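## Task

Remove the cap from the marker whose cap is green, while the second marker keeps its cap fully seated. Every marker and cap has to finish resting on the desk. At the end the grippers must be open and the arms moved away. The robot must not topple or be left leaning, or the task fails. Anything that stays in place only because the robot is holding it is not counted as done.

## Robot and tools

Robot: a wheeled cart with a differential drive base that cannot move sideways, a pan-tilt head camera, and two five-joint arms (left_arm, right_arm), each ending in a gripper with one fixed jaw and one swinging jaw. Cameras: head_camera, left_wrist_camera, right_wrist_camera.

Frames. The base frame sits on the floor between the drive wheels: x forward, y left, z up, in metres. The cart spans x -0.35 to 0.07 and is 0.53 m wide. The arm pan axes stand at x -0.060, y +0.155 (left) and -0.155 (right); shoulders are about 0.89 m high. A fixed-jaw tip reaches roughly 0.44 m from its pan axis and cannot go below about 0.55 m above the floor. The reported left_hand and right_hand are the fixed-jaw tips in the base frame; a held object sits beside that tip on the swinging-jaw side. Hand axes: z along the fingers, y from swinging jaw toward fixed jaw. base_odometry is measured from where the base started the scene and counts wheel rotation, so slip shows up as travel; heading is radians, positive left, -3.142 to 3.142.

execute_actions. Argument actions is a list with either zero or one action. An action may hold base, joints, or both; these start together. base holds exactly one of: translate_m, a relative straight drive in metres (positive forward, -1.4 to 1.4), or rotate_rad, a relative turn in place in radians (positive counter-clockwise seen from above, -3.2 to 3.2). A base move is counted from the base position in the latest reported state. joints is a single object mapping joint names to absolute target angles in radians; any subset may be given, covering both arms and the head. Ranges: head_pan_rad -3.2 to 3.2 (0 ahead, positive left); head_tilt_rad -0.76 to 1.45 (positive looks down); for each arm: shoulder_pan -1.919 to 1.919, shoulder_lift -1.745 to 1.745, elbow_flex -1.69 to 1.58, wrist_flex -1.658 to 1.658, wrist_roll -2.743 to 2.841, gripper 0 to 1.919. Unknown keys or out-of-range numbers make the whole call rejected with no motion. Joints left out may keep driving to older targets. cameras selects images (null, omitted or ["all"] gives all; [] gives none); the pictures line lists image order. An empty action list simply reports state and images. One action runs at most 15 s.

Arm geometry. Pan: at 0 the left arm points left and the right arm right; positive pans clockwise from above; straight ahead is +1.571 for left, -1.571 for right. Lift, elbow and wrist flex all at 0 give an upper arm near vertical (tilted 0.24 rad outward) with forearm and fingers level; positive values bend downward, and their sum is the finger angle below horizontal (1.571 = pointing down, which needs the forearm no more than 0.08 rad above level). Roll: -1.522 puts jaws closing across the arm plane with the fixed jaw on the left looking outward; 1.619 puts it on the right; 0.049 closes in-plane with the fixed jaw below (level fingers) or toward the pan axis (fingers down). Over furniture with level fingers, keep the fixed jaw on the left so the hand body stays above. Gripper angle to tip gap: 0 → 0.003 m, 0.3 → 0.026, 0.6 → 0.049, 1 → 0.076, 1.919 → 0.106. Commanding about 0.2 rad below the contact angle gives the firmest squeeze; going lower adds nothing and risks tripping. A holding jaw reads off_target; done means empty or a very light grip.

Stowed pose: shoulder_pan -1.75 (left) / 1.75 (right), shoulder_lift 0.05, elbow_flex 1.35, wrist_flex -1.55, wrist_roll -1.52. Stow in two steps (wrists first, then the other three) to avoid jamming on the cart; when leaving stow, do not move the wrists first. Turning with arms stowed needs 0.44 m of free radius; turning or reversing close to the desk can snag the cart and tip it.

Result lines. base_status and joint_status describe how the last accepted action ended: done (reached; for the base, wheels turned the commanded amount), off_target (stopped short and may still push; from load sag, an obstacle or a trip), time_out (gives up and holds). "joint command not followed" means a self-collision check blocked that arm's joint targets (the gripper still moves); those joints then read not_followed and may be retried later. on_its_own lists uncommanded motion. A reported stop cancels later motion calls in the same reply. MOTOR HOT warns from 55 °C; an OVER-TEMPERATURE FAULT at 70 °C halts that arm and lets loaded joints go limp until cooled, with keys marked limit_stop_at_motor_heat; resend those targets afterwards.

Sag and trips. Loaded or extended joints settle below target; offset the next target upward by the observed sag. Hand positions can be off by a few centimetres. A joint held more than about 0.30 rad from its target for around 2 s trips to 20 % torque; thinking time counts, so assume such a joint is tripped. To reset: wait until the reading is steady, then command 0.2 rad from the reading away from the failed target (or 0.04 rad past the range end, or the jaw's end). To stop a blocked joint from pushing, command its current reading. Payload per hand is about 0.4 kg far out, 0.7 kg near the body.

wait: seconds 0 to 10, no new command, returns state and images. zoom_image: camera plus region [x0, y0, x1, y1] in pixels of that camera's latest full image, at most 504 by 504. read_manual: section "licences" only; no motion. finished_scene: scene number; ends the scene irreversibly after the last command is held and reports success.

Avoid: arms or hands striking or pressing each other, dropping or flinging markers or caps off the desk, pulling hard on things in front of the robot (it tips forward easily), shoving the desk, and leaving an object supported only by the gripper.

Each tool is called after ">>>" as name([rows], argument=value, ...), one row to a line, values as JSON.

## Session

>>> execute_actions(actions=[])

Scene clock: 0.00 s.
base_odometry: x=+0.000 y=+0.000 heading=+0.000 (m, m, rad; odometry frame)
base_status: not commanded
joint_positions: head_pan_rad=+0.034 head_tilt_rad=+0.019 left_arm_shoulder_pan_rad=-1.744 left_arm_shoulder_lift_rad=+0.061 left_arm_elbow_flex_rad=+1.414 left_arm_wrist_flex_rad=-1.441 left_arm_wrist_roll_rad=-1.501 left_arm_gripper_rad=+1.920 right_arm_shoulder_pan_rad=+1.759 right_arm_shoulder_lift_rad=+0.063 right_arm_elbow_flex_rad=+1.419 right_arm_wrist_flex_rad=-1.592 right_arm_wrist_roll_rad=-1.493 right_arm_gripper_rad=+1.920
joint_status: not commanded
left_hand: x=-0.2988 y=+0.1055 z=+0.8651 quat_wxyz=(-0.053, -0.716, -0.070, +0.693) (m; base frame)
right_hand: x=-0.2993 y=-0.1172 z=+0.8879 quat_wxyz=(-0.081, +0.665, -0.053, -0.741) (m; base frame)
pictures: head_camera, left_wrist_camera, right_wrist_camera
Images, in order (width x height): head_camera 644x476, left_wrist_camera 644x476, right_wrist_camera 644x476.

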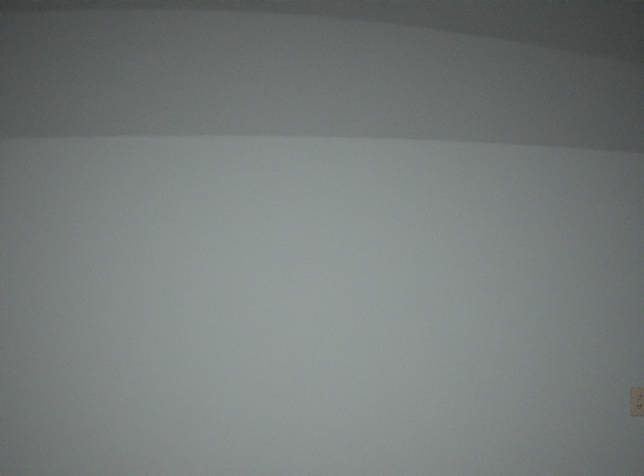

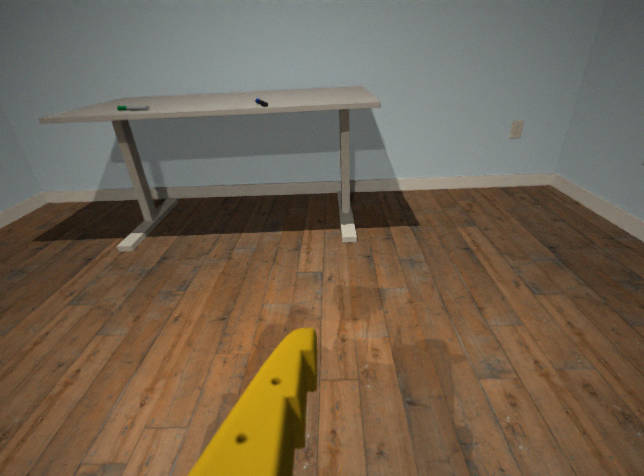

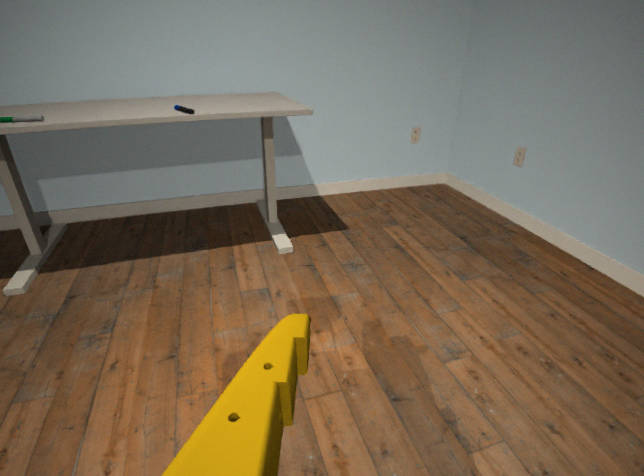

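>>> execute_actions([
  {"joints":{"head_pan_rad":-2.8,"head_tilt_rad":0.3}},
], cameras=["head_camera"])

Scene clock: 2.87 s.
base_odometry: x=+0.000 y=+0.000 heading=+0.000 (m, m, rad; odometry frame)
base_status: not commanded
joint_positions: head_pan_rad=-2.790 head_tilt_rad=+0.293 left_arm_shoulder_pan_rad=-1.744 left_arm_shoulder_lift_rad=+0.061 left_arm_elbow_flex_rad=+1.414 left_arm_wrist_flex_rad=-1.441 left_arm_wrist_roll_rad=-1.501 left_arm_gripper_rad=+1.920 right_arm_shoulder_pan_rad=+1.759 right_arm_shoulder_lift_rad=+0.063 right_arm_elbow_flex_rad=+1.419 right_arm_wrist_flex_rad=-1.592 right_arm_wrist_roll_rad=-1.493 right_arm_gripper_rad=+1.920
joint_status: all done
left_hand: x=-0.2988 y=+0.1055 z=+0.8651 quat_wxyz=(-0.053, -0.716, -0.070, +0.693) (m; base frame)
right_hand: x=-0.2993 y=-0.1172 z=+0.8879 quat_wxyz=(-0.081, +0.665, -0.053, -0.741) (m; base frame)
pictures: head_camera
Images, in order (width x height): head_camera 644x476.

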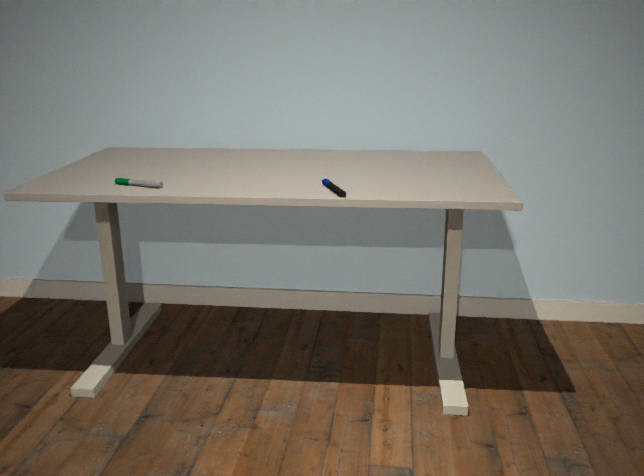

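>>> execute_actions([
  {"base":{"rotate_rad":-1.28},"joints":{"head_pan_rad":-1.5}},
], cameras=[])

>>> execute_actions([
  {"base":{"translate_m":0.76}},
], cameras=[])

>>> execute_actions([
  {"base":{"rotate_rad":-1.57},"joints":{"head_pan_rad":0,"head_tilt_rad":0.45}},
], cameras=[])

>>> execute_actions([
  {"base":{"translate_m":1.2},"joints":{"head_tilt_rad":0.55,"left_arm_shoulder_pan_rad":1.2,"right_arm_shoulder_pan_rad":-1.2,"left_arm_shoulder_lift_rad":-0.3,"right_arm_shoulder_lift_rad":-0.3,"left_arm_elbow_flex_rad":0.3,"right_arm_elbow_flex_rad":0.3}},
], cameras=["head_camera"])

Scene clock: 7.20 s.
base_odometry: x=-0.001 y=+0.000 heading=-1.279 (m, m, rad; odometry frame)
base_status: done
joint_positions: head_pan_rad=-1.510 head_tilt_rad=+0.293 left_arm_shoulder_pan_rad=-1.744 left_arm_shoulder_lift_rad=+0.061 left_arm_elbow_flex_rad=+1.414 left_arm_wrist_flex_rad=-1.441 left_arm_wrist_roll_rad=-1.501 left_arm_gripper_rad=+1.920 right_arm_shoulder_pan_rad=+1.759 right_arm_shoulder_lift_rad=+0.063 right_arm_elbow_flex_rad=+1.419 right_arm_wrist_flex_rad=-1.592 right_arm_wrist_roll_rad=-1.493 right_arm_gripper_rad=+1.920
joint_status: all done
left_hand: x=-0.2988 y=+0.1055 z=+0.8651 quat_wxyz=(-0.053, -0.716, -0.070, +0.693) (m; base frame)
right_hand: x=-0.2993 y=-0.1172 z=+0.8879 quat_wxyz=(-0.081, +0.665, -0.053, -0.741) (m; base frame)
pictures: none
No camera images: the call's "cameras" was empty. Leave "cameras" out to get every camera's image.

Scene clock: 11.83 s.
base_odometry: x=+0.216 y=-0.728 heading=-1.280 (m, m, rad; odometry frame)
base_status: done
joint_positions: head_pan_rad=-1.510 head_tilt_rad=+0.293 left_arm_shoulder_pan_rad=-1.744 left_arm_shoulder_lift_rad=+0.061 left_arm_elbow_flex_rad=+1.414 left_arm_wrist_flex_rad=-1.441 left_arm_wrist_roll_rad=-1.501 left_arm_gripper_rad=+1.920 right_arm_shoulder_pan_rad=+1.759 right_arm_shoulder_lift_rad=+0.063 right_arm_elbow_flex_rad=+1.419 right_arm_wrist_flex_rad=-1.592 right_arm_wrist_roll_rad=-1.493 right_arm_gripper_rad=+1.920
joint_status: not commanded
left_hand: x=-0.2988 y=+0.1055 z=+0.8651 quat_wxyz=(-0.053, -0.716, -0.070, +0.693) (m; base frame)
right_hand: x=-0.2993 y=-0.1172 z=+0.8879 quat_wxyz=(-0.081, +0.665, -0.053, -0.741) (m; base frame)
pictures: none
No camera images: the call's "cameras" was empty. Leave "cameras" out to get every camera's image.

Scene clock: 14.50 s.
base_odometry: x=+0.216 y=-0.728 heading=-2.849 (m, m, rad; odometry frame)
base_status: done
joint_positions: head_pan_rad=-0.010 head_tilt_rad=+0.443 left_arm_shoulder_pan_rad=-1.744 left_arm_shoulder_lift_rad=+0.061 left_arm_elbow_flex_rad=+1.414 left_arm_wrist_flex_rad=-1.441 left_arm_wrist_roll_rad=-1.501 left_arm_gripper_rad=+1.920 right_arm_shoulder_pan_rad=+1.759 right_arm_shoulder_lift_rad=+0.063 right_arm_elbow_flex_rad=+1.419 right_arm_wrist_flex_rad=-1.592 right_arm_wrist_roll_rad=-1.493 right_arm_gripper_rad=+1.920
joint_status: all done
left_hand: x=-0.2988 y=+0.1055 z=+0.8651 quat_wxyz=(-0.053, -0.716, -0.070, +0.693) (m; base frame)
right_hand: x=-0.2993 y=-0.1172 z=+0.8879 quat_wxyz=(-0.081, +0.665, -0.053, -0.741) (m; base frame)
pictures: none
No camera images: the call's "cameras" was empty. Leave "cameras" out to get every camera's image.

Scene clock: 21.27 s.
base_odometry: x=-0.933 y=-1.073 heading=-2.847 (m, m, rad; odometry frame)
base_status: done
joint_positions: head_pan_rad=-0.010 head_tilt_rad=+0.544 left_arm_shoulder_pan_rad=+1.194 left_arm_shoulder_lift_rad=-0.269 left_arm_elbow_flex_rad=+0.329 left_arm_wrist_flex_rad=-1.441 left_arm_wrist_roll_rad=-1.501 left_arm_gripper_rad=+1.920 right_arm_shoulder_pan_rad=-1.190 right_arm_shoulder_lift_rad=-0.272 right_arm_elbow_flex_rad=+0.331 right_arm_wrist_flex_rad=-1.592 right_arm_wrist_roll_rad=-1.493 right_arm_gripper_rad=+1.920
joint_status: all done
left_hand: x=+0.1168 y=+0.2333 z=+1.1646 quat_wxyz=(+0.980, -0.019, +0.093, +0.176) (m; base frame)
right_hand: x=+0.0996 y=-0.2105 z=+1.1675 quat_wxyz=(+0.979, +0.003, +0.019, -0.203) (m; base frame)
pictures: head_camera
Images, in order (width x height): head_camera 644x476.

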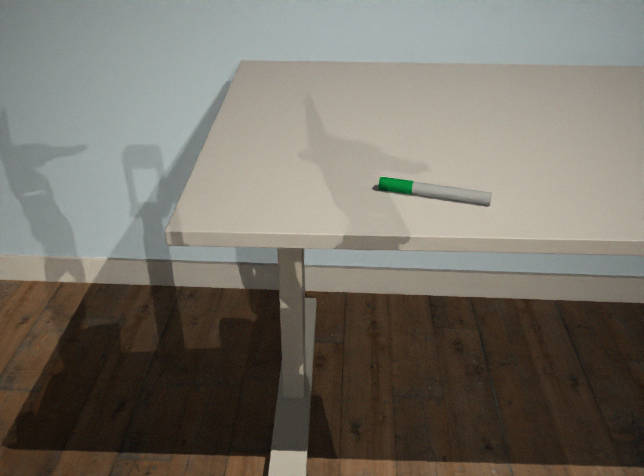

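>>> execute_actions([
  {"base":{"rotate_rad":0.6},"joints":{"left_arm_wrist_roll_rad":0.05,"right_arm_wrist_roll_rad":2.83,"left_arm_wrist_flex_rad":1.4,"right_arm_wrist_flex_rad":1.4,"left_arm_gripper_rad":0.9,"right_arm_gripper_rad":1.0}},
], cameras=[])

>>> execute_actions([
  {"base":{"translate_m":-0.29},"joints":{"left_arm_shoulder_pan_rad":1.85,"right_arm_shoulder_pan_rad":-1.75,"left_arm_shoulder_lift_rad":0.6,"right_arm_shoulder_lift_rad":0.5,"left_arm_elbow_flex_rad":-0.8,"right_arm_elbow_flex_rad":-0.8}},
], cameras=[])

>>> execute_actions([
  {"base":{"rotate_rad":-0.6}},
], cameras=[])

>>> execute_actions([
  {"base":{"translate_m":0.65},"joints":{"head_tilt_rad":0.95}},
])

Scene clock: 26.27 s.
base_odometry: x=-0.933 y=-1.073 heading=-2.248 (m, m, rad; odometry frame)
base_status: done
joint_positions: head_pan_rad=-0.010 head_tilt_rad=+0.544 left_arm_shoulder_pan_rad=+1.194 left_arm_shoulder_lift_rad=-0.269 left_arm_elbow_flex_rad=+0.329 left_arm_wrist_flex_rad=+1.395 left_arm_wrist_roll_rad=+0.043 left_arm_gripper_rad=+0.911 right_arm_shoulder_pan_rad=-1.190 right_arm_shoulder_lift_rad=-0.273 right_arm_elbow_flex_rad=+0.331 right_arm_wrist_flex_rad=+1.395 right_arm_wrist_roll_rad=+2.821 right_arm_gripper_rad=+1.009
joint_status: all done
left_hand: x=+0.1010 y=+0.2184 z=+0.8467 quat_wxyz=(+0.048, -0.824, +0.563, -0.032) (m; base frame)
right_hand: x=+0.1137 y=-0.2275 z=+0.8488 quat_wxyz=(-0.042, -0.915, -0.398, -0.041) (m; base frame)
pictures: none
No camera images: the call's "cameras" was empty. Leave "cameras" out to get every camera's image.

Scene clock: 28.50 s.
base_odometry: x=-0.752 y=-0.846 heading=-2.245 (m, m, rad; odometry frame)
base_status: done
joint_positions: head_pan_rad=-0.010 head_tilt_rad=+0.544 left_arm_shoulder_pan_rad=+1.844 left_arm_shoulder_lift_rad=+0.616 left_arm_elbow_flex_rad=-0.768 left_arm_wrist_flex_rad=+1.397 left_arm_wrist_roll_rad=+0.043 left_arm_gripper_rad=+0.911 right_arm_shoulder_pan_rad=-1.740 right_arm_shoulder_lift_rad=+0.518 right_arm_elbow_flex_rad=-0.765 right_arm_wrist_flex_rad=+1.396 right_arm_wrist_roll_rad=+2.821 right_arm_gripper_rad=+1.009
joint_status: all done
left_hand: x=+0.2237 y=+0.0751 z=+0.8406 quat_wxyz=(+0.098, -0.594, +0.788, -0.129) (m; base frame)
right_hand: x=+0.2485 y=-0.1053 z=+0.8726 quat_wxyz=(-0.103, -0.757, -0.619, -0.182) (m; base frame)
pictures: none
No camera images: the call's "cameras" was empty. Leave "cameras" out to get every camera's image.

Scene clock: 29.97 s.
base_odometry: x=-0.751 y=-0.846 heading=-2.844 (m, m, rad; odometry frame)
base_status: done
joint_positions: head_pan_rad=-0.010 head_tilt_rad=+0.544 left_arm_shoulder_pan_rad=+1.844 left_arm_shoulder_lift_rad=+0.616 left_arm_elbow_flex_rad=-0.768 left_arm_wrist_flex_rad=+1.397 left_arm_wrist_roll_rad=+0.043 left_arm_gripper_rad=+0.911 right_arm_shoulder_pan_rad=-1.741 right_arm_shoulder_lift_rad=+0.518 right_arm_elbow_flex_rad=-0.765 right_arm_wrist_flex_rad=+1.396 right_arm_wrist_roll_rad=+2.821 right_arm_gripper_rad=+1.009
joint_status: not commanded
left_hand: x=+0.2237 y=+0.0751 z=+0.8406 quat_wxyz=(+0.098, -0.594, +0.788, -0.129) (m; base frame)
right_hand: x=+0.2485 y=-0.1048 z=+0.8726 quat_wxyz=(-0.103, -0.757, -0.619, -0.182) (m; base frame)
pictures: none
No camera images: the call's "cameras" was empty. Leave "cameras" out to get every camera's image.

Scene clock: 34.07 s.
base_odometry: x=-1.373 y=-1.035 heading=-2.845 (m, m, rad; odometry frame)
base_status: done
joint_positions: head_pan_rad=-0.010 head_tilt_rad=+0.945 left_arm_shoulder_pan_rad=+1.844 left_arm_shoulder_lift_rad=+0.618 left_arm_elbow_flex_rad=-0.768 left_arm_wrist_flex_rad=+1.397 left_arm_wrist_roll_rad=+0.043 left_arm_gripper_rad=+0.911 right_arm_shoulder_pan_rad=-1.741 right_arm_shoulder_lift_rad=+0.518 right_arm_elbow_flex_rad=-0.765 right_arm_wrist_flex_rad=+1.396 right_arm_wrist_roll_rad=+2.821 right_arm_gripper_rad=+1.009
joint_status: all done
left_hand: x=+0.2236 y=+0.0751 z=+0.8402 quat_wxyz=(+0.098, -0.594, +0.788, -0.128) (m; base frame)
right_hand: x=+0.2485 y=-0.1048 z=+0.8726 quat_wxyz=(-0.103, -0.757, -0.619, -0.182) (m; base frame)
pictures: head_camera, left_wrist_camera, right_wrist_camera
Images, in order (width x height): head_camera 644x476, left_wrist_camera 644x476, right_wrist_camera 644x476.

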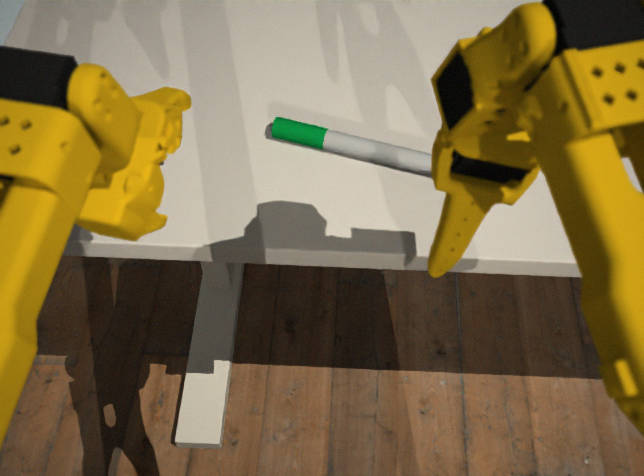

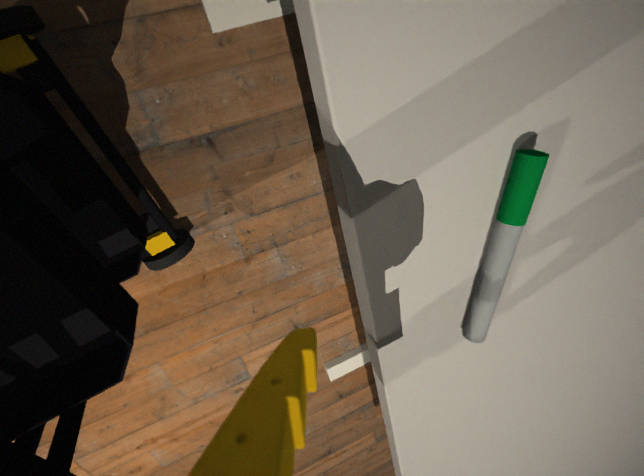

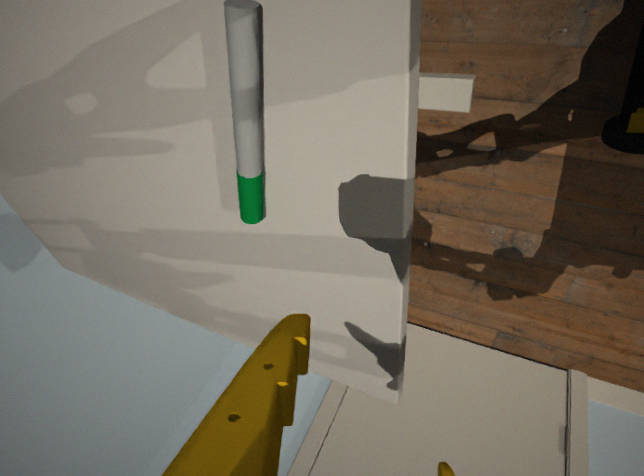

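>>> execute_actions([
  {"base":{"translate_m":0.16},"joints":{"head_tilt_rad":1.1}},
], cameras=[])

>>> execute_actions([
  {"base":{"rotate_rad":-0.2},"joints":{"left_arm_shoulder_pan_rad":1.9,"left_arm_wrist_roll_rad":0.3,"left_arm_shoulder_lift_rad":0.85,"left_arm_elbow_flex_rad":-0.95,"left_arm_wrist_flex_rad":1.45}},
])

Scene clock: 36.10 s.
base_odometry: x=-1.526 y=-1.082 heading=-2.845 (m, m, rad; odometry frame)
base_status: done
joint_positions: head_pan_rad=-0.010 head_tilt_rad=+1.095 left_arm_shoulder_pan_rad=+1.844 left_arm_shoulder_lift_rad=+0.618 left_arm_elbow_flex_rad=-0.768 left_arm_wrist_flex_rad=+1.397 left_arm_wrist_roll_rad=+0.043 left_arm_gripper_rad=+0.911 right_arm_shoulder_pan_rad=-1.741 right_arm_shoulder_lift_rad=+0.518 right_arm_elbow_flex_rad=-0.765 right_arm_wrist_flex_rad=+1.396 right_arm_wrist_roll_rad=+2.821 right_arm_gripper_rad=+1.009
joint_status: all done
left_hand: x=+0.2236 y=+0.0751 z=+0.8402 quat_wxyz=(+0.098, -0.594, +0.788, -0.128) (m; base frame)
right_hand: x=+0.2485 y=-0.1048 z=+0.8726 quat_wxyz=(-0.103, -0.757, -0.619, -0.182) (m; base frame)
pictures: none
No camera images: the call's "cameras" was empty. Leave "cameras" out to get every camera's image.

Scene clock: 37.03 s.
base_odometry: x=-1.527 y=-1.082 heading=-3.044 (m, m, rad; odometry frame)
base_status: done
joint_positions: head_pan_rad=-0.010 head_tilt_rad=+1.095 left_arm_shoulder_pan_rad=+1.895 left_arm_shoulder_lift_rad=+0.868 left_arm_elbow_flex_rad=-0.918 left_arm_wrist_flex_rad=+1.445 left_arm_wrist_roll_rad=+0.293 left_arm_gripper_rad=+0.911 right_arm_shoulder_pan_rad=-1.741 right_arm_shoulder_lift_rad=+0.518 right_arm_elbow_flex_rad=-0.765 right_arm_wrist_flex_rad=+1.396 right_arm_wrist_roll_rad=+2.821 right_arm_gripper_rad=+1.009
joint_status: all done
left_hand: x=+0.2137 y=+0.0606 z=+0.7980 quat_wxyz=(+0.042, -0.676, +0.732, -0.077) (m; base frame)
right_hand: x=+0.2485 y=-0.1048 z=+0.8726 quat_wxyz=(-0.103, -0.757, -0.619, -0.182) (m; base frame)
pictures: head_camera, left_wrist_camera, right_wrist_camera
Images, in order (width x height): head_camera 644x476, left_wrist_camera 644x476, right_wrist_camera 644x476.

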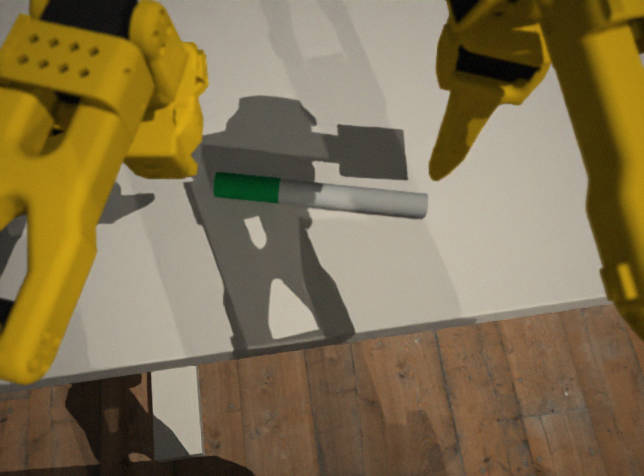

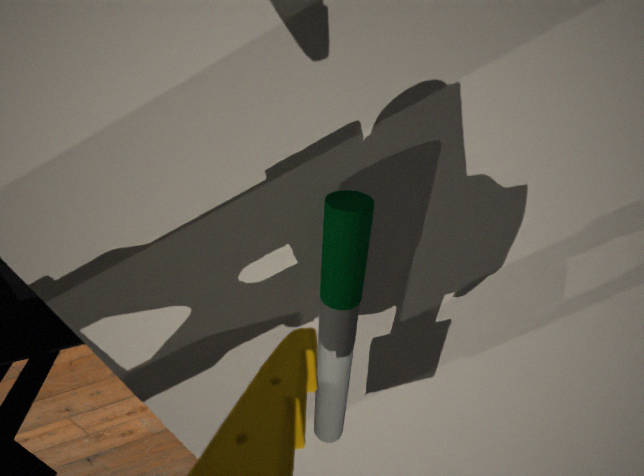

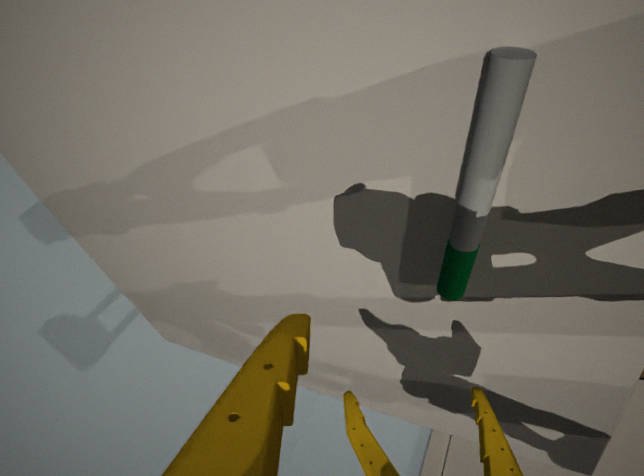

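>>> execute_actions([
  {"joints":{"left_arm_shoulder_lift_rad":1.03,"left_arm_elbow_flex_rad":-0.9,"left_arm_wrist_flex_rad":1.33,"left_arm_wrist_roll_rad":0.26}},
], cameras=["left_wrist_camera"])

Scene clock: 38.30 s.
base_odometry: x=-1.527 y=-1.082 heading=-3.044 (m, m, rad; odometry frame)
base_status: not commanded
joint_positions: head_pan_rad=-0.010 head_tilt_rad=+1.095 left_arm_shoulder_pan_rad=+1.895 left_arm_shoulder_lift_rad=+1.050 left_arm_elbow_flex_rad=-0.895 left_arm_wrist_flex_rad=+1.337 left_arm_wrist_roll_rad=+0.266 left_arm_gripper_rad=+0.911 right_arm_shoulder_pan_rad=-1.741 right_arm_shoulder_lift_rad=+0.518 right_arm_elbow_flex_rad=-0.765 right_arm_wrist_flex_rad=+1.396 right_arm_wrist_roll_rad=+2.821 right_arm_gripper_rad=+1.009
joint_status: all done
left_hand: x=+0.2057 y=+0.0635 z=+0.7493 quat_wxyz=(+0.019, -0.668, +0.743, -0.034) (m; base frame)
right_hand: x=+0.2485 y=-0.1048 z=+0.8726 quat_wxyz=(-0.103, -0.757, -0.619, -0.182) (m; base frame)
pictures: left_wrist_camera
Images, in order (width x height): left_wrist_camera 644x476.

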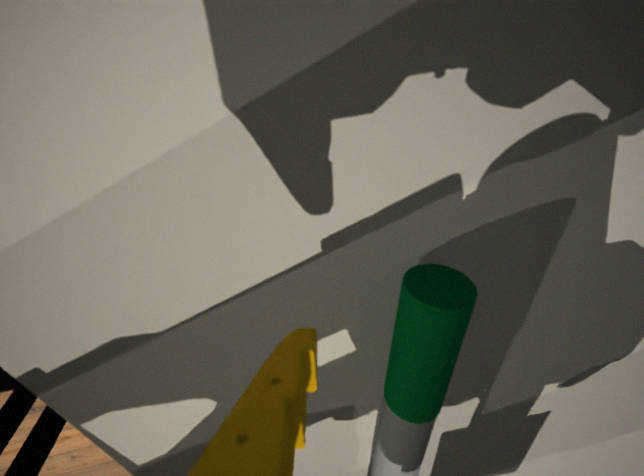

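>>> execute_actions([
  {"joints":{"left_arm_shoulder_pan_rad":1.919,"left_arm_shoulder_lift_rad":1.03,"left_arm_elbow_flex_rad":-0.68,"left_arm_wrist_flex_rad":1.02,"left_arm_wrist_roll_rad":0.35}},
], cameras=["left_wrist_camera","head_camera"])

Scene clock: 39.57 s.
base_odometry: x=-1.527 y=-1.082 heading=-3.044 (m, m, rad; odometry frame)
base_status: not commanded
joint_positions: head_pan_rad=-0.010 head_tilt_rad=+1.095 left_arm_shoulder_pan_rad=+1.912 left_arm_shoulder_lift_rad=+1.050 left_arm_elbow_flex_rad=-0.677 left_arm_wrist_flex_rad=+1.029 left_arm_wrist_roll_rad=+0.344 left_arm_gripper_rad=+0.911 right_arm_shoulder_pan_rad=-1.741 right_arm_shoulder_lift_rad=+0.518 right_arm_elbow_flex_rad=-0.765 right_arm_wrist_flex_rad=+1.396 right_arm_wrist_roll_rad=+2.821 right_arm_gripper_rad=+1.009
joint_status: all done
left_hand: x=+0.2116 y=+0.0558 z=+0.7219 quat_wxyz=(+0.038, -0.688, +0.720, -0.075) (m; base frame)
right_hand: x=+0.2485 y=-0.1048 z=+0.8726 quat_wxyz=(-0.103, -0.757, -0.619, -0.182) (m; base frame)
pictures: head_camera, left_wrist_camera
Images, in order (width x height): head_camera 644x476, left_wrist_camera 644x476.

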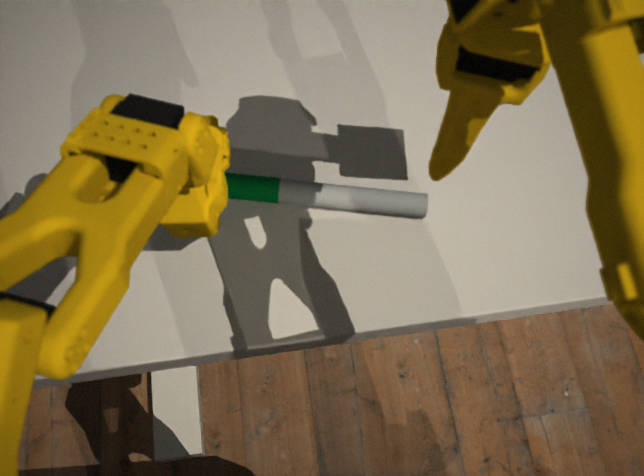

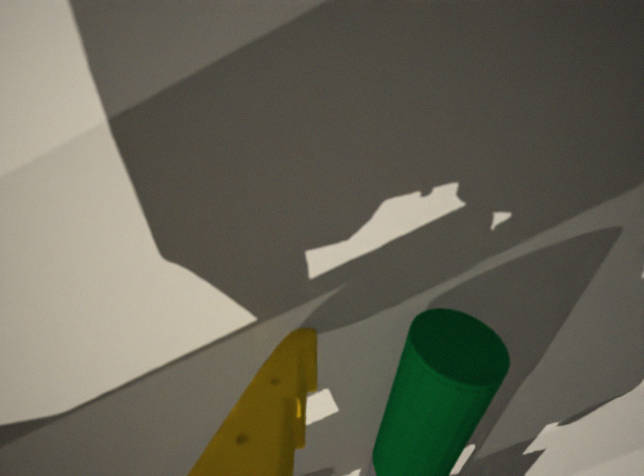

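>>> execute_actions([
  {"joints":{"right_arm_shoulder_pan_rad":-1.70,"right_arm_shoulder_lift_rad":1.03,"right_arm_elbow_flex_rad":-0.95,"right_arm_wrist_flex_rad":1.38,"right_arm_gripper_rad":0.0}},
])

Scene clock: 41.60 s.
base_odometry: x=-1.527 y=-1.082 heading=-3.044 (m, m, rad; odometry frame)
base_status: not commanded
joint_positions: head_pan_rad=-0.010 head_tilt_rad=+1.095 left_arm_shoulder_pan_rad=+1.912 left_arm_shoulder_lift_rad=+1.050 left_arm_elbow_flex_rad=-0.677 left_arm_wrist_flex_rad=+1.029 left_arm_wrist_roll_rad=+0.344 left_arm_gripper_rad=+0.911 right_arm_shoulder_pan_rad=-1.710 right_arm_shoulder_lift_rad=+1.054 right_arm_elbow_flex_rad=-0.917 right_arm_wrist_flex_rad=+1.387 right_arm_wrist_roll_rad=+2.821 right_arm_gripper_rad=+0.009
joint_status: all done
left_hand: x=+0.2116 y=+0.0558 z=+0.7219 quat_wxyz=(+0.038, -0.688, +0.720, -0.075) (m; base frame)
right_hand: x=+0.2290 y=-0.1172 z=+0.7522 quat_wxyz=(-0.012, -0.783, -0.621, -0.020) (m; base frame)
pictures: head_camera, left_wrist_camera, right_wrist_camera
Images, in order (width x height): head_camera 644x476, left_wrist_camera 644x476, right_wrist_camera 644x476.

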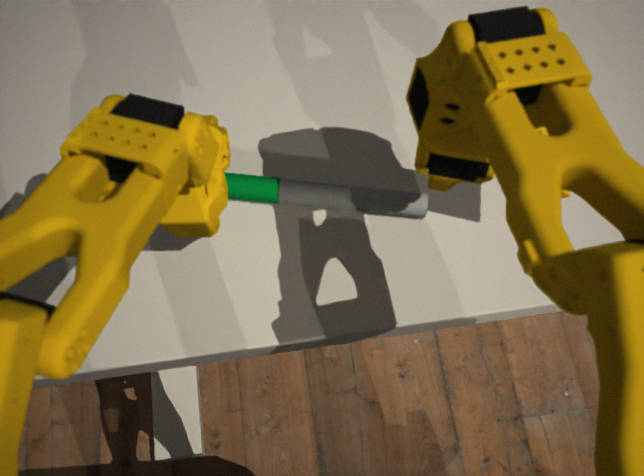

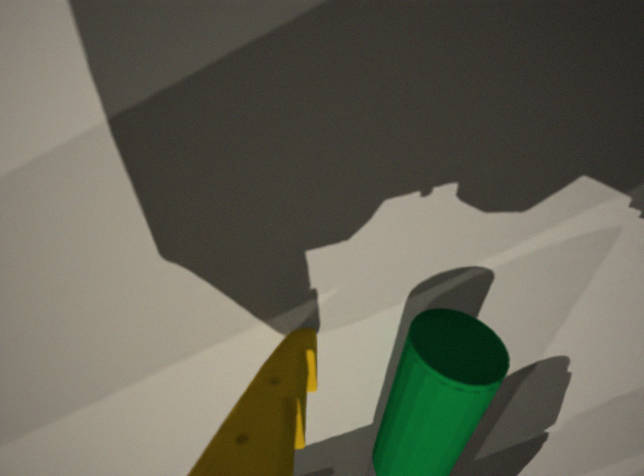

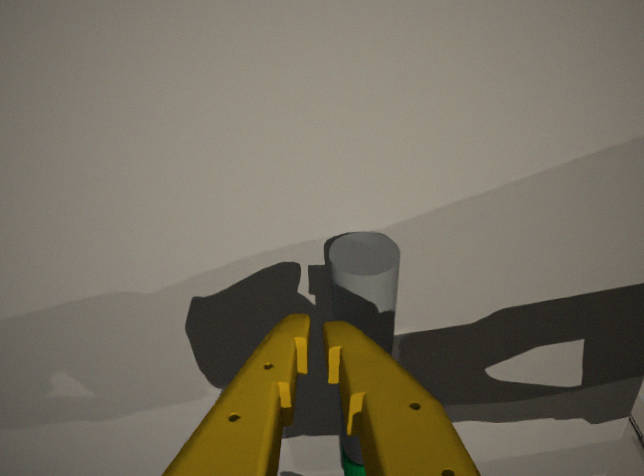

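>>> execute_actions([
  {"joints":{"right_arm_gripper_rad":0.8,"right_arm_shoulder_pan_rad":-1.76}},
], cameras=[])

>>> execute_actions([
  {"joints":{"right_arm_elbow_flex_rad":-0.72,"right_arm_wrist_flex_rad":1.14}},
], cameras=["right_wrist_camera"])

Scene clock: 42.93 s.
base_odometry: x=-1.527 y=-1.082 heading=-3.044 (m, m, rad; odometry frame)
base_status: not commanded
joint_positions: head_pan_rad=-0.010 head_tilt_rad=+1.095 left_arm_shoulder_pan_rad=+1.912 left_arm_shoulder_lift_rad=+1.050 left_arm_elbow_flex_rad=-0.677 left_arm_wrist_flex_rad=+1.029 left_arm_wrist_roll_rad=+0.344 left_arm_gripper_rad=+0.911 right_arm_shoulder_pan_rad=-1.749 right_arm_shoulder_lift_rad=+1.054 right_arm_elbow_flex_rad=-0.917 right_arm_wrist_flex_rad=+1.387 right_arm_wrist_roll_rad=+2.821 right_arm_gripper_rad=+0.790
joint_status: all done
left_hand: x=+0.2116 y=+0.0558 z=+0.7219 quat_wxyz=(+0.038, -0.688, +0.720, -0.075) (m; base frame)
right_hand: x=+0.2274 y=-0.1062 z=+0.7522 quat_wxyz=(-0.012, -0.771, -0.636, -0.021) (m; base frame)
pictures: none
No camera images: the call's "cameras" was empty. Leave "cameras" out to get every camera's image.

Scene clock: 43.87 s.
base_odometry: x=-1.527 y=-1.082 heading=-3.044 (m, m, rad; odometry frame)
base_status: not commanded
joint_positions: head_pan_rad=-0.010 head_tilt_rad=+1.095 left_arm_shoulder_pan_rad=+1.912 left_arm_shoulder_lift_rad=+1.050 left_arm_elbow_flex_rad=-0.677 left_arm_wrist_flex_rad=+1.029 left_arm_wrist_roll_rad=+0.344 left_arm_gripper_rad=+0.911 right_arm_shoulder_pan_rad=-1.749 right_arm_shoulder_lift_rad=+1.055 right_arm_elbow_flex_rad=-0.716 right_arm_wrist_flex_rad=+1.146 right_arm_wrist_roll_rad=+2.821 right_arm_gripper_rad=+0.791
joint_status: all done
left_hand: x=+0.2116 y=+0.0558 z=+0.7219 quat_wxyz=(+0.038, -0.688, +0.720, -0.075) (m; base frame)
right_hand: x=+0.2281 y=-0.1060 z=+0.7259 quat_wxyz=(-0.021, -0.771, -0.636, -0.037) (m; base frame)
pictures: right_wrist_camera
Images, in order (width x height): right_wrist_camera 644x476.

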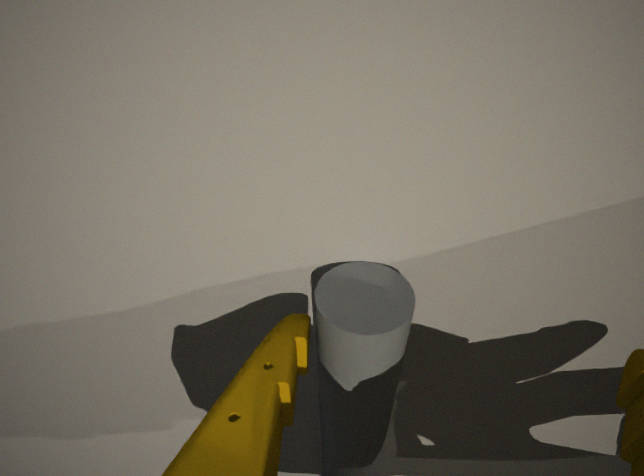

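Slightly lower and close.

>>> execute_actions([
  {"joints":{"right_arm_elbow_flex_rad":-0.64,"right_arm_wrist_flex_rad":1.06,"right_arm_shoulder_pan_rad":-1.79}},
], cameras=[])

>>> execute_actions([
  {"joints":{"right_arm_gripper_rad":0.0}},
], cameras=["right_wrist_camera"])

Scene clock: 44.80 s.
base_odometry: x=-1.527 y=-1.082 heading=-3.044 (m, m, rad; odometry frame)
base_status: not commanded
joint_positions: head_pan_rad=-0.010 head_tilt_rad=+1.095 left_arm_shoulder_pan_rad=+1.912 left_arm_shoulder_lift_rad=+1.050 left_arm_elbow_flex_rad=-0.677 left_arm_wrist_flex_rad=+1.029 left_arm_wrist_roll_rad=+0.344 left_arm_gripper_rad=+0.911 right_arm_shoulder_pan_rad=-1.779 right_arm_shoulder_lift_rad=+1.055 right_arm_elbow_flex_rad=-0.641 right_arm_wrist_flex_rad=+1.067 right_arm_wrist_roll_rad=+2.821 right_arm_gripper_rad=+0.791
joint_status: all done
left_hand: x=+0.2116 y=+0.0558 z=+0.7219 quat_wxyz=(+0.038, -0.688, +0.720, -0.075) (m; base frame)
right_hand: x=+0.2239 y=-0.0977 z=+0.7165 quat_wxyz=(-0.021, -0.761, -0.647, -0.040) (m; base frame)
pictures: none
No camera images: the call's "cameras" was empty. Leave "cameras" out to get every camera's image.

Scene clock: 45.73 s.
base_odometry: x=-1.527 y=-1.082 heading=-3.044 (m, m, rad; odometry frame)
base_status: not commanded
joint_positions: head_pan_rad=-0.010 head_tilt_rad=+1.095 left_arm_shoulder_pan_rad=+1.912 left_arm_shoulder_lift_rad=+1.050 left_arm_elbow_flex_rad=-0.677 left_arm_wrist_flex_rad=+1.029 left_arm_wrist_roll_rad=+0.344 left_arm_gripper_rad=+0.911 right_arm_shoulder_pan_rad=-1.783 right_arm_shoulder_lift_rad=+1.037 right_arm_elbow_flex_rad=-0.640 right_arm_wrist_flex_rad=+1.067 right_arm_wrist_roll_rad=+2.821 right_arm_gripper_rad=+0.206
joint_status: right_arm_gripper_rad off_target (ended at +0.206, target +0.000)
left_hand: x=+0.2116 y=+0.0558 z=+0.7219 quat_wxyz=(+0.038, -0.688, +0.720, -0.075) (m; base frame)
right_hand: x=+0.2266 y=-0.0963 z=+0.7210 quat_wxyz=(-0.025, -0.759, -0.648, -0.047) (m; base frame)
pictures: right_wrist_camera
Images, in order (width x height): right_wrist_camera 644x476.

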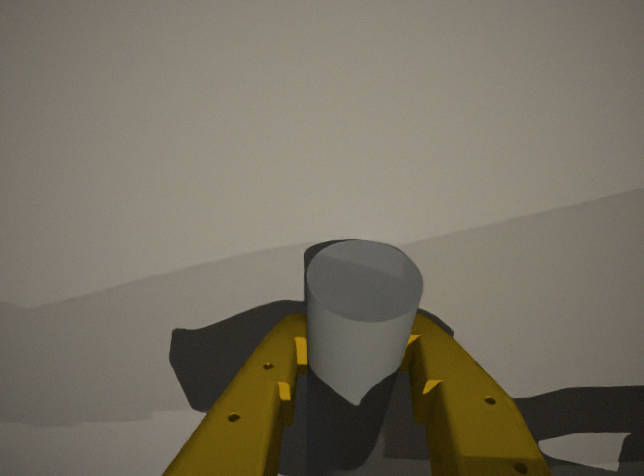

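Gripped. Slide inward.

>>> execute_actions([
  {"joints":{"right_arm_shoulder_pan_rad":-1.88,"right_arm_elbow_flex_rad":-0.68,"right_arm_wrist_flex_rad":1.10}},
])

Scene clock: 46.57 s.
base_odometry: x=-1.527 y=-1.082 heading=-3.044 (m, m, rad; odometry frame)
base_status: not commanded
joint_positions: head_pan_rad=-0.010 head_tilt_rad=+1.095 left_arm_shoulder_pan_rad=+1.912 left_arm_shoulder_lift_rad=+1.050 left_arm_elbow_flex_rad=-0.677 left_arm_wrist_flex_rad=+1.029 left_arm_wrist_roll_rad=+0.344 left_arm_gripper_rad=+0.911 right_arm_shoulder_pan_rad=-1.862 right_arm_shoulder_lift_rad=+1.044 right_arm_elbow_flex_rad=-0.657 right_arm_wrist_flex_rad=+1.091 right_arm_wrist_roll_rad=+2.821 right_arm_gripper_rad=+0.206
joint_status: all done
left_hand: x=+0.2116 y=+0.0558 z=+0.7219 quat_wxyz=(+0.038, -0.688, +0.720, -0.075) (m; base frame)
right_hand: x=+0.2193 y=-0.0741 z=+0.7210 quat_wxyz=(-0.020, -0.733, -0.678, -0.041) (m; base frame)
pictures: head_camera, left_wrist_camera, right_wrist_camera
Images, in order (width x height): head_camera 644x476, left_wrist_camera 644x476, right_wrist_camera 644x476.

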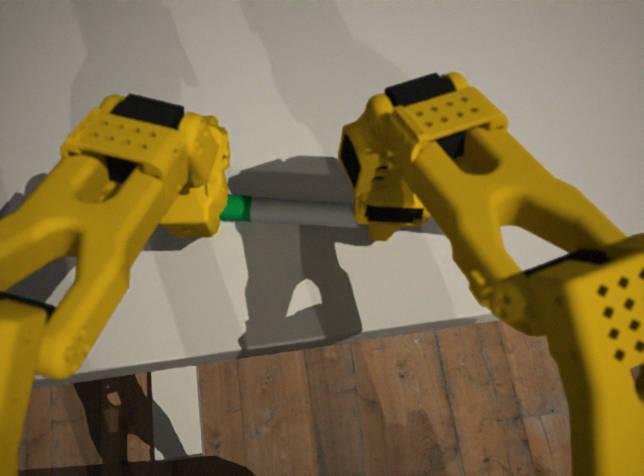

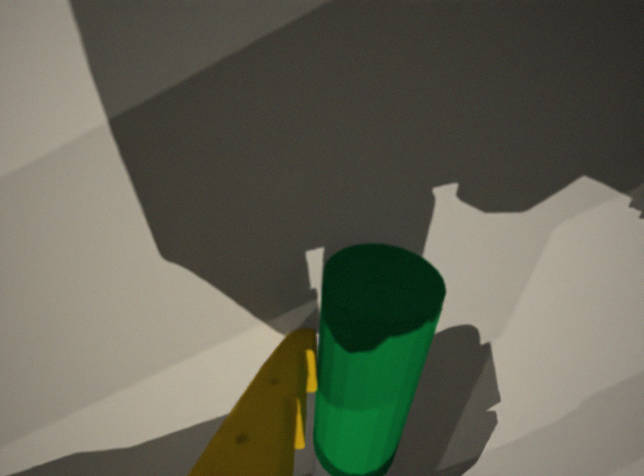

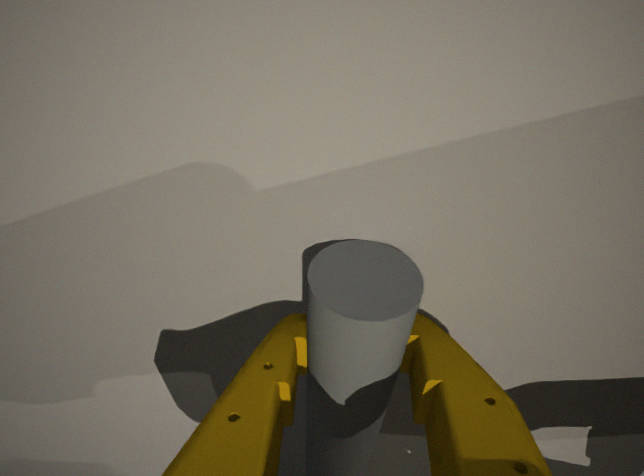

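>>> execute_actions([
  {"joints":{"left_arm_gripper_rad":0.0}},
], cameras=["left_wrist_camera"])

>>> execute_actions([
  {"joints":{"left_arm_shoulder_pan_rad":1.76,"right_arm_shoulder_pan_rad":-1.80}},
])

Scene clock: 47.87 s.
base_odometry: x=-1.527 y=-1.082 heading=-3.044 (m, m, rad; odometry frame)
base_status: not commanded
joint_positions: head_pan_rad=-0.010 head_tilt_rad=+1.095 left_arm_shoulder_pan_rad=+1.912 left_arm_shoulder_lift_rad=+1.050 left_arm_elbow_flex_rad=-0.677 left_arm_wrist_flex_rad=+1.029 left_arm_wrist_roll_rad=+0.344 left_arm_gripper_rad=+0.218 right_arm_shoulder_pan_rad=-1.862 right_arm_shoulder_lift_rad=+1.044 right_arm_elbow_flex_rad=-0.658 right_arm_wrist_flex_rad=+1.091 right_arm_wrist_roll_rad=+2.821 right_arm_gripper_rad=+0.206
joint_status: left_arm_gripper_rad off_target (ended at +0.218, target +0.000)
left_hand: x=+0.2116 y=+0.0558 z=+0.7219 quat_wxyz=(+0.038, -0.688, +0.720, -0.075) (m; base frame)
right_hand: x=+0.2196 y=-0.0740 z=+0.7212 quat_wxyz=(-0.020, -0.733, -0.678, -0.042) (m; base frame)
pictures: left_wrist_camera
Images, in order (width x height): left_wrist_camera 644x476.

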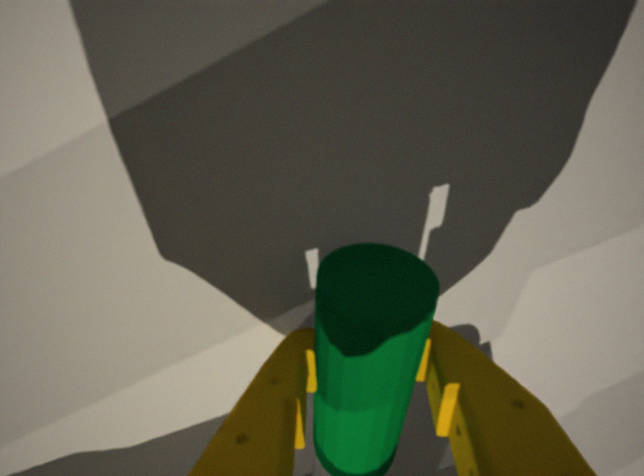

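Scene clock: 48.70 s.
base_odometry: x=-1.527 y=-1.082 heading=-3.044 (m, m, rad; odometry frame)
base_status: not commanded
joint_positions: head_pan_rad=-0.010 head_tilt_rad=+1.095 left_arm_shoulder_pan_rad=+1.768 left_arm_shoulder_lift_rad=+1.050 left_arm_elbow_flex_rad=-0.677 left_arm_wrist_flex_rad=+1.027 left_arm_wrist_roll_rad=+0.344 left_arm_gripper_rad=+0.218 right_arm_shoulder_pan_rad=-1.812 right_arm_shoulder_lift_rad=+1.051 right_arm_elbow_flex_rad=-0.669 right_arm_wrist_flex_rad=+1.094 right_arm_wrist_roll_rad=+2.821 right_arm_gripper_rad=+0.206
joint_status: all done
left_hand: x=+0.2232 y=+0.0958 z=+0.7219 quat_wxyz=(+0.044, -0.738, +0.669, -0.073) (m; base frame)
right_hand: x=+0.2240 y=-0.0881 z=+0.7211 quat_wxyz=(-0.022, -0.750, -0.660, -0.042) (m; base frame)
pictures: head_camera, left_wrist_camera, right_wrist_camera
Images, in order (width x height): head_camera 644x476, left_wrist_camera 644x476, right_wrist_camera 644x476.

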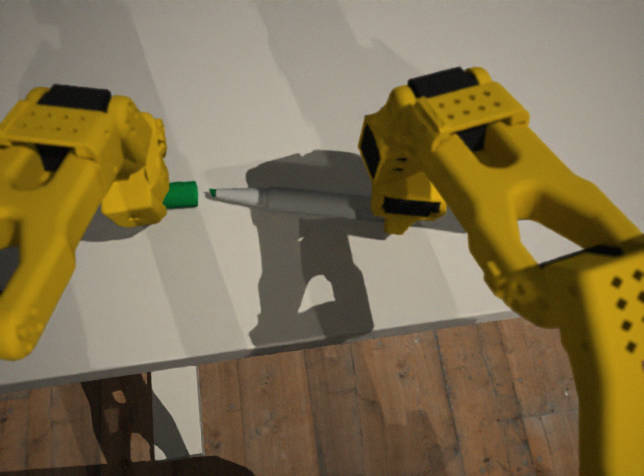

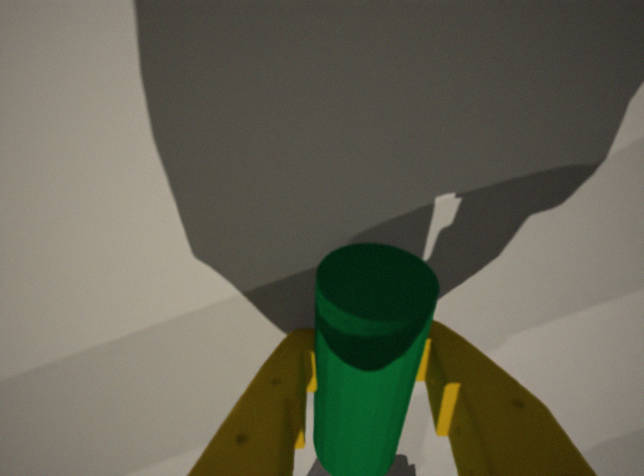

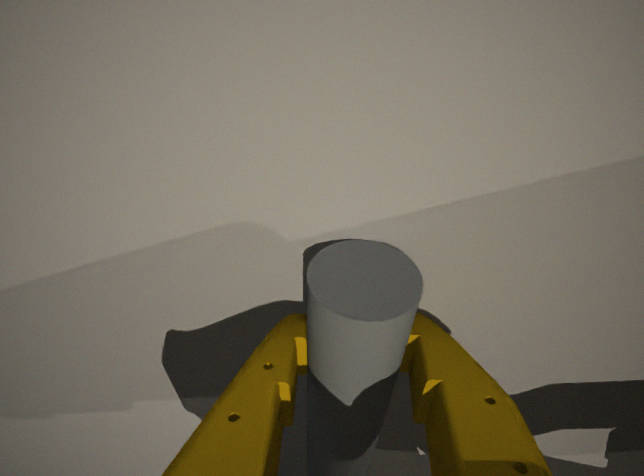

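>>> execute_actions([
  {"joints":{"left_arm_shoulder_pan_rad":1.70,"left_arm_gripper_rad":0.218,"right_arm_gripper_rad":0.206}},
], cameras=[])

>>> execute_actions([
  {"joints":{"left_arm_gripper_rad":0.6,"right_arm_gripper_rad":0.55}},
], cameras=[])

>>> execute_actions([
  {"joints":{"left_arm_elbow_flex_rad":-1.2,"left_arm_wrist_flex_rad":1.55,"left_arm_shoulder_lift_rad":0.85,"right_arm_elbow_flex_rad":-1.2,"right_arm_wrist_flex_rad":1.6,"right_arm_shoulder_lift_rad":0.85}},
], cameras=[])

>>> execute_actions([
  {"base":{"translate_m":-0.4},"joints":{"head_tilt_rad":0.7}},
], cameras=["head_camera"])

Scene clock: 49.77 s.
base_odometry: x=-1.527 y=-1.082 heading=-3.044 (m, m, rad; odometry frame)
base_status: not commanded
joint_positions: head_pan_rad=-0.010 head_tilt_rad=+1.095 left_arm_shoulder_pan_rad=+1.709 left_arm_shoulder_lift_rad=+1.050 left_arm_elbow_flex_rad=-0.677 left_arm_wrist_flex_rad=+1.027 left_arm_wrist_roll_rad=+0.344 left_arm_gripper_rad=+0.227 right_arm_shoulder_pan_rad=-1.810 right_arm_shoulder_lift_rad=+1.051 right_arm_elbow_flex_rad=-0.669 right_arm_wrist_flex_rad=+1.094 right_arm_wrist_roll_rad=+2.821 right_arm_gripper_rad=+0.215
joint_status: all done
left_hand: x=+0.2262 y=+0.1124 z=+0.7219 quat_wxyz=(+0.046, -0.758, +0.647, -0.072) (m; base frame)
right_hand: x=+0.2241 y=-0.0886 z=+0.7211 quat_wxyz=(-0.022, -0.751, -0.659, -0.042) (m; base frame)
pictures: none
No camera images: the call's "cameras" was empty. Leave "cameras" out to get every camera's image.

Scene clock: 50.50 s.
base_odometry: x=-1.527 y=-1.082 heading=-3.044 (m, m, rad; odometry frame)
base_status: not commanded
joint_positions: head_pan_rad=-0.010 head_tilt_rad=+1.095 left_arm_shoulder_pan_rad=+1.708 left_arm_shoulder_lift_rad=+1.050 left_arm_elbow_flex_rad=-0.677 left_arm_wrist_flex_rad=+1.027 left_arm_wrist_roll_rad=+0.344 left_arm_gripper_rad=+0.588 right_arm_shoulder_pan_rad=-1.809 right_arm_shoulder_lift_rad=+1.049 right_arm_elbow_flex_rad=-0.672 right_arm_wrist_flex_rad=+1.094 right_arm_wrist_roll_rad=+2.821 right_arm_gripper_rad=+0.540
joint_status: all done
left_hand: x=+0.2263 y=+0.1128 z=+0.7219 quat_wxyz=(+0.046, -0.758, +0.647, -0.072) (m; base frame)
right_hand: x=+0.2251 y=-0.0888 z=+0.7220 quat_wxyz=(-0.023, -0.751, -0.658, -0.044) (m; base frame)
pictures: none
No camera images: the call's "cameras" was empty. Leave "cameras" out to get every camera's image.

Scene clock: 51.67 s.
base_odometry: x=-1.527 y=-1.082 heading=-3.044 (m, m, rad; odometry frame)
base_status: not commanded
joint_positions: head_pan_rad=-0.010 head_tilt_rad=+1.095 left_arm_shoulder_pan_rad=+1.708 left_arm_shoulder_lift_rad=+0.909 left_arm_elbow_flex_rad=-1.168 left_arm_wrist_flex_rad=+1.546 left_arm_wrist_roll_rad=+0.344 left_arm_gripper_rad=+0.589 right_arm_shoulder_pan_rad=-1.809 right_arm_shoulder_lift_rad=+0.906 right_arm_elbow_flex_rad=-1.167 right_arm_wrist_flex_rad=+1.594 right_arm_wrist_roll_rad=+2.821 right_arm_gripper_rad=+0.541
joint_status: all done
left_hand: x=+0.2401 y=+0.1109 z=+0.8244 quat_wxyz=(+0.076, -0.753, +0.642, -0.119) (m; base frame)
right_hand: x=+0.2422 y=-0.0846 z=+0.8269 quat_wxyz=(-0.055, -0.747, -0.654, -0.105) (m; base frame)
pictures: none
No camera images: the call's "cameras" was empty. Leave "cameras" out to get every camera's image.

Scene clock: 54.43 s.
base_odometry: x=-1.128 y=-1.044 heading=-3.047 (m, m, rad; odometry frame)
base_status: done
joint_positions: head_pan_rad=-0.010 head_tilt_rad=+0.714 left_arm_shoulder_pan_rad=+1.708 left_arm_shoulder_lift_rad=+0.909 left_arm_elbow_flex_rad=-1.168 left_arm_wrist_flex_rad=+1.546 left_arm_wrist_roll_rad=+0.344 left_arm_gripper_rad=+0.589 right_arm_shoulder_pan_rad=-1.809 right_arm_shoulder_lift_rad=+0.906 right_arm_elbow_flex_rad=-1.167 right_arm_wrist_flex_rad=+1.594 right_arm_wrist_roll_rad=+2.821 right_arm_gripper_rad=+0.541
joint_status: all done
left_hand: x=+0.2401 y=+0.1109 z=+0.8244 quat_wxyz=(+0.076, -0.753, +0.642, -0.119) (m; base frame)
right_hand: x=+0.2422 y=-0.0846 z=+0.8269 quat_wxyz=(-0.055, -0.747, -0.654, -0.105) (m; base frame)
pictures: head_camera
Images, in order (width x height): head_camera 644x476.

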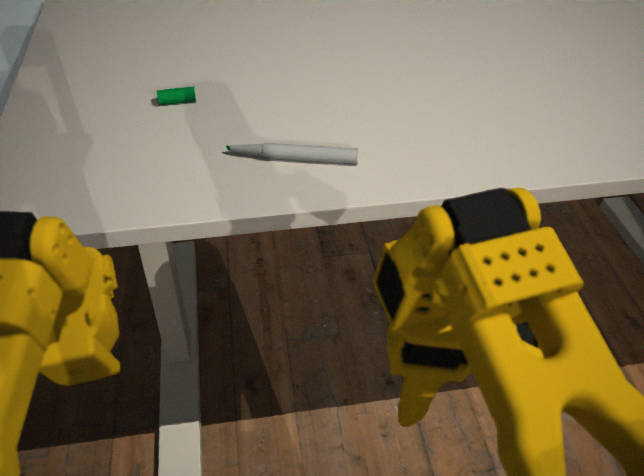

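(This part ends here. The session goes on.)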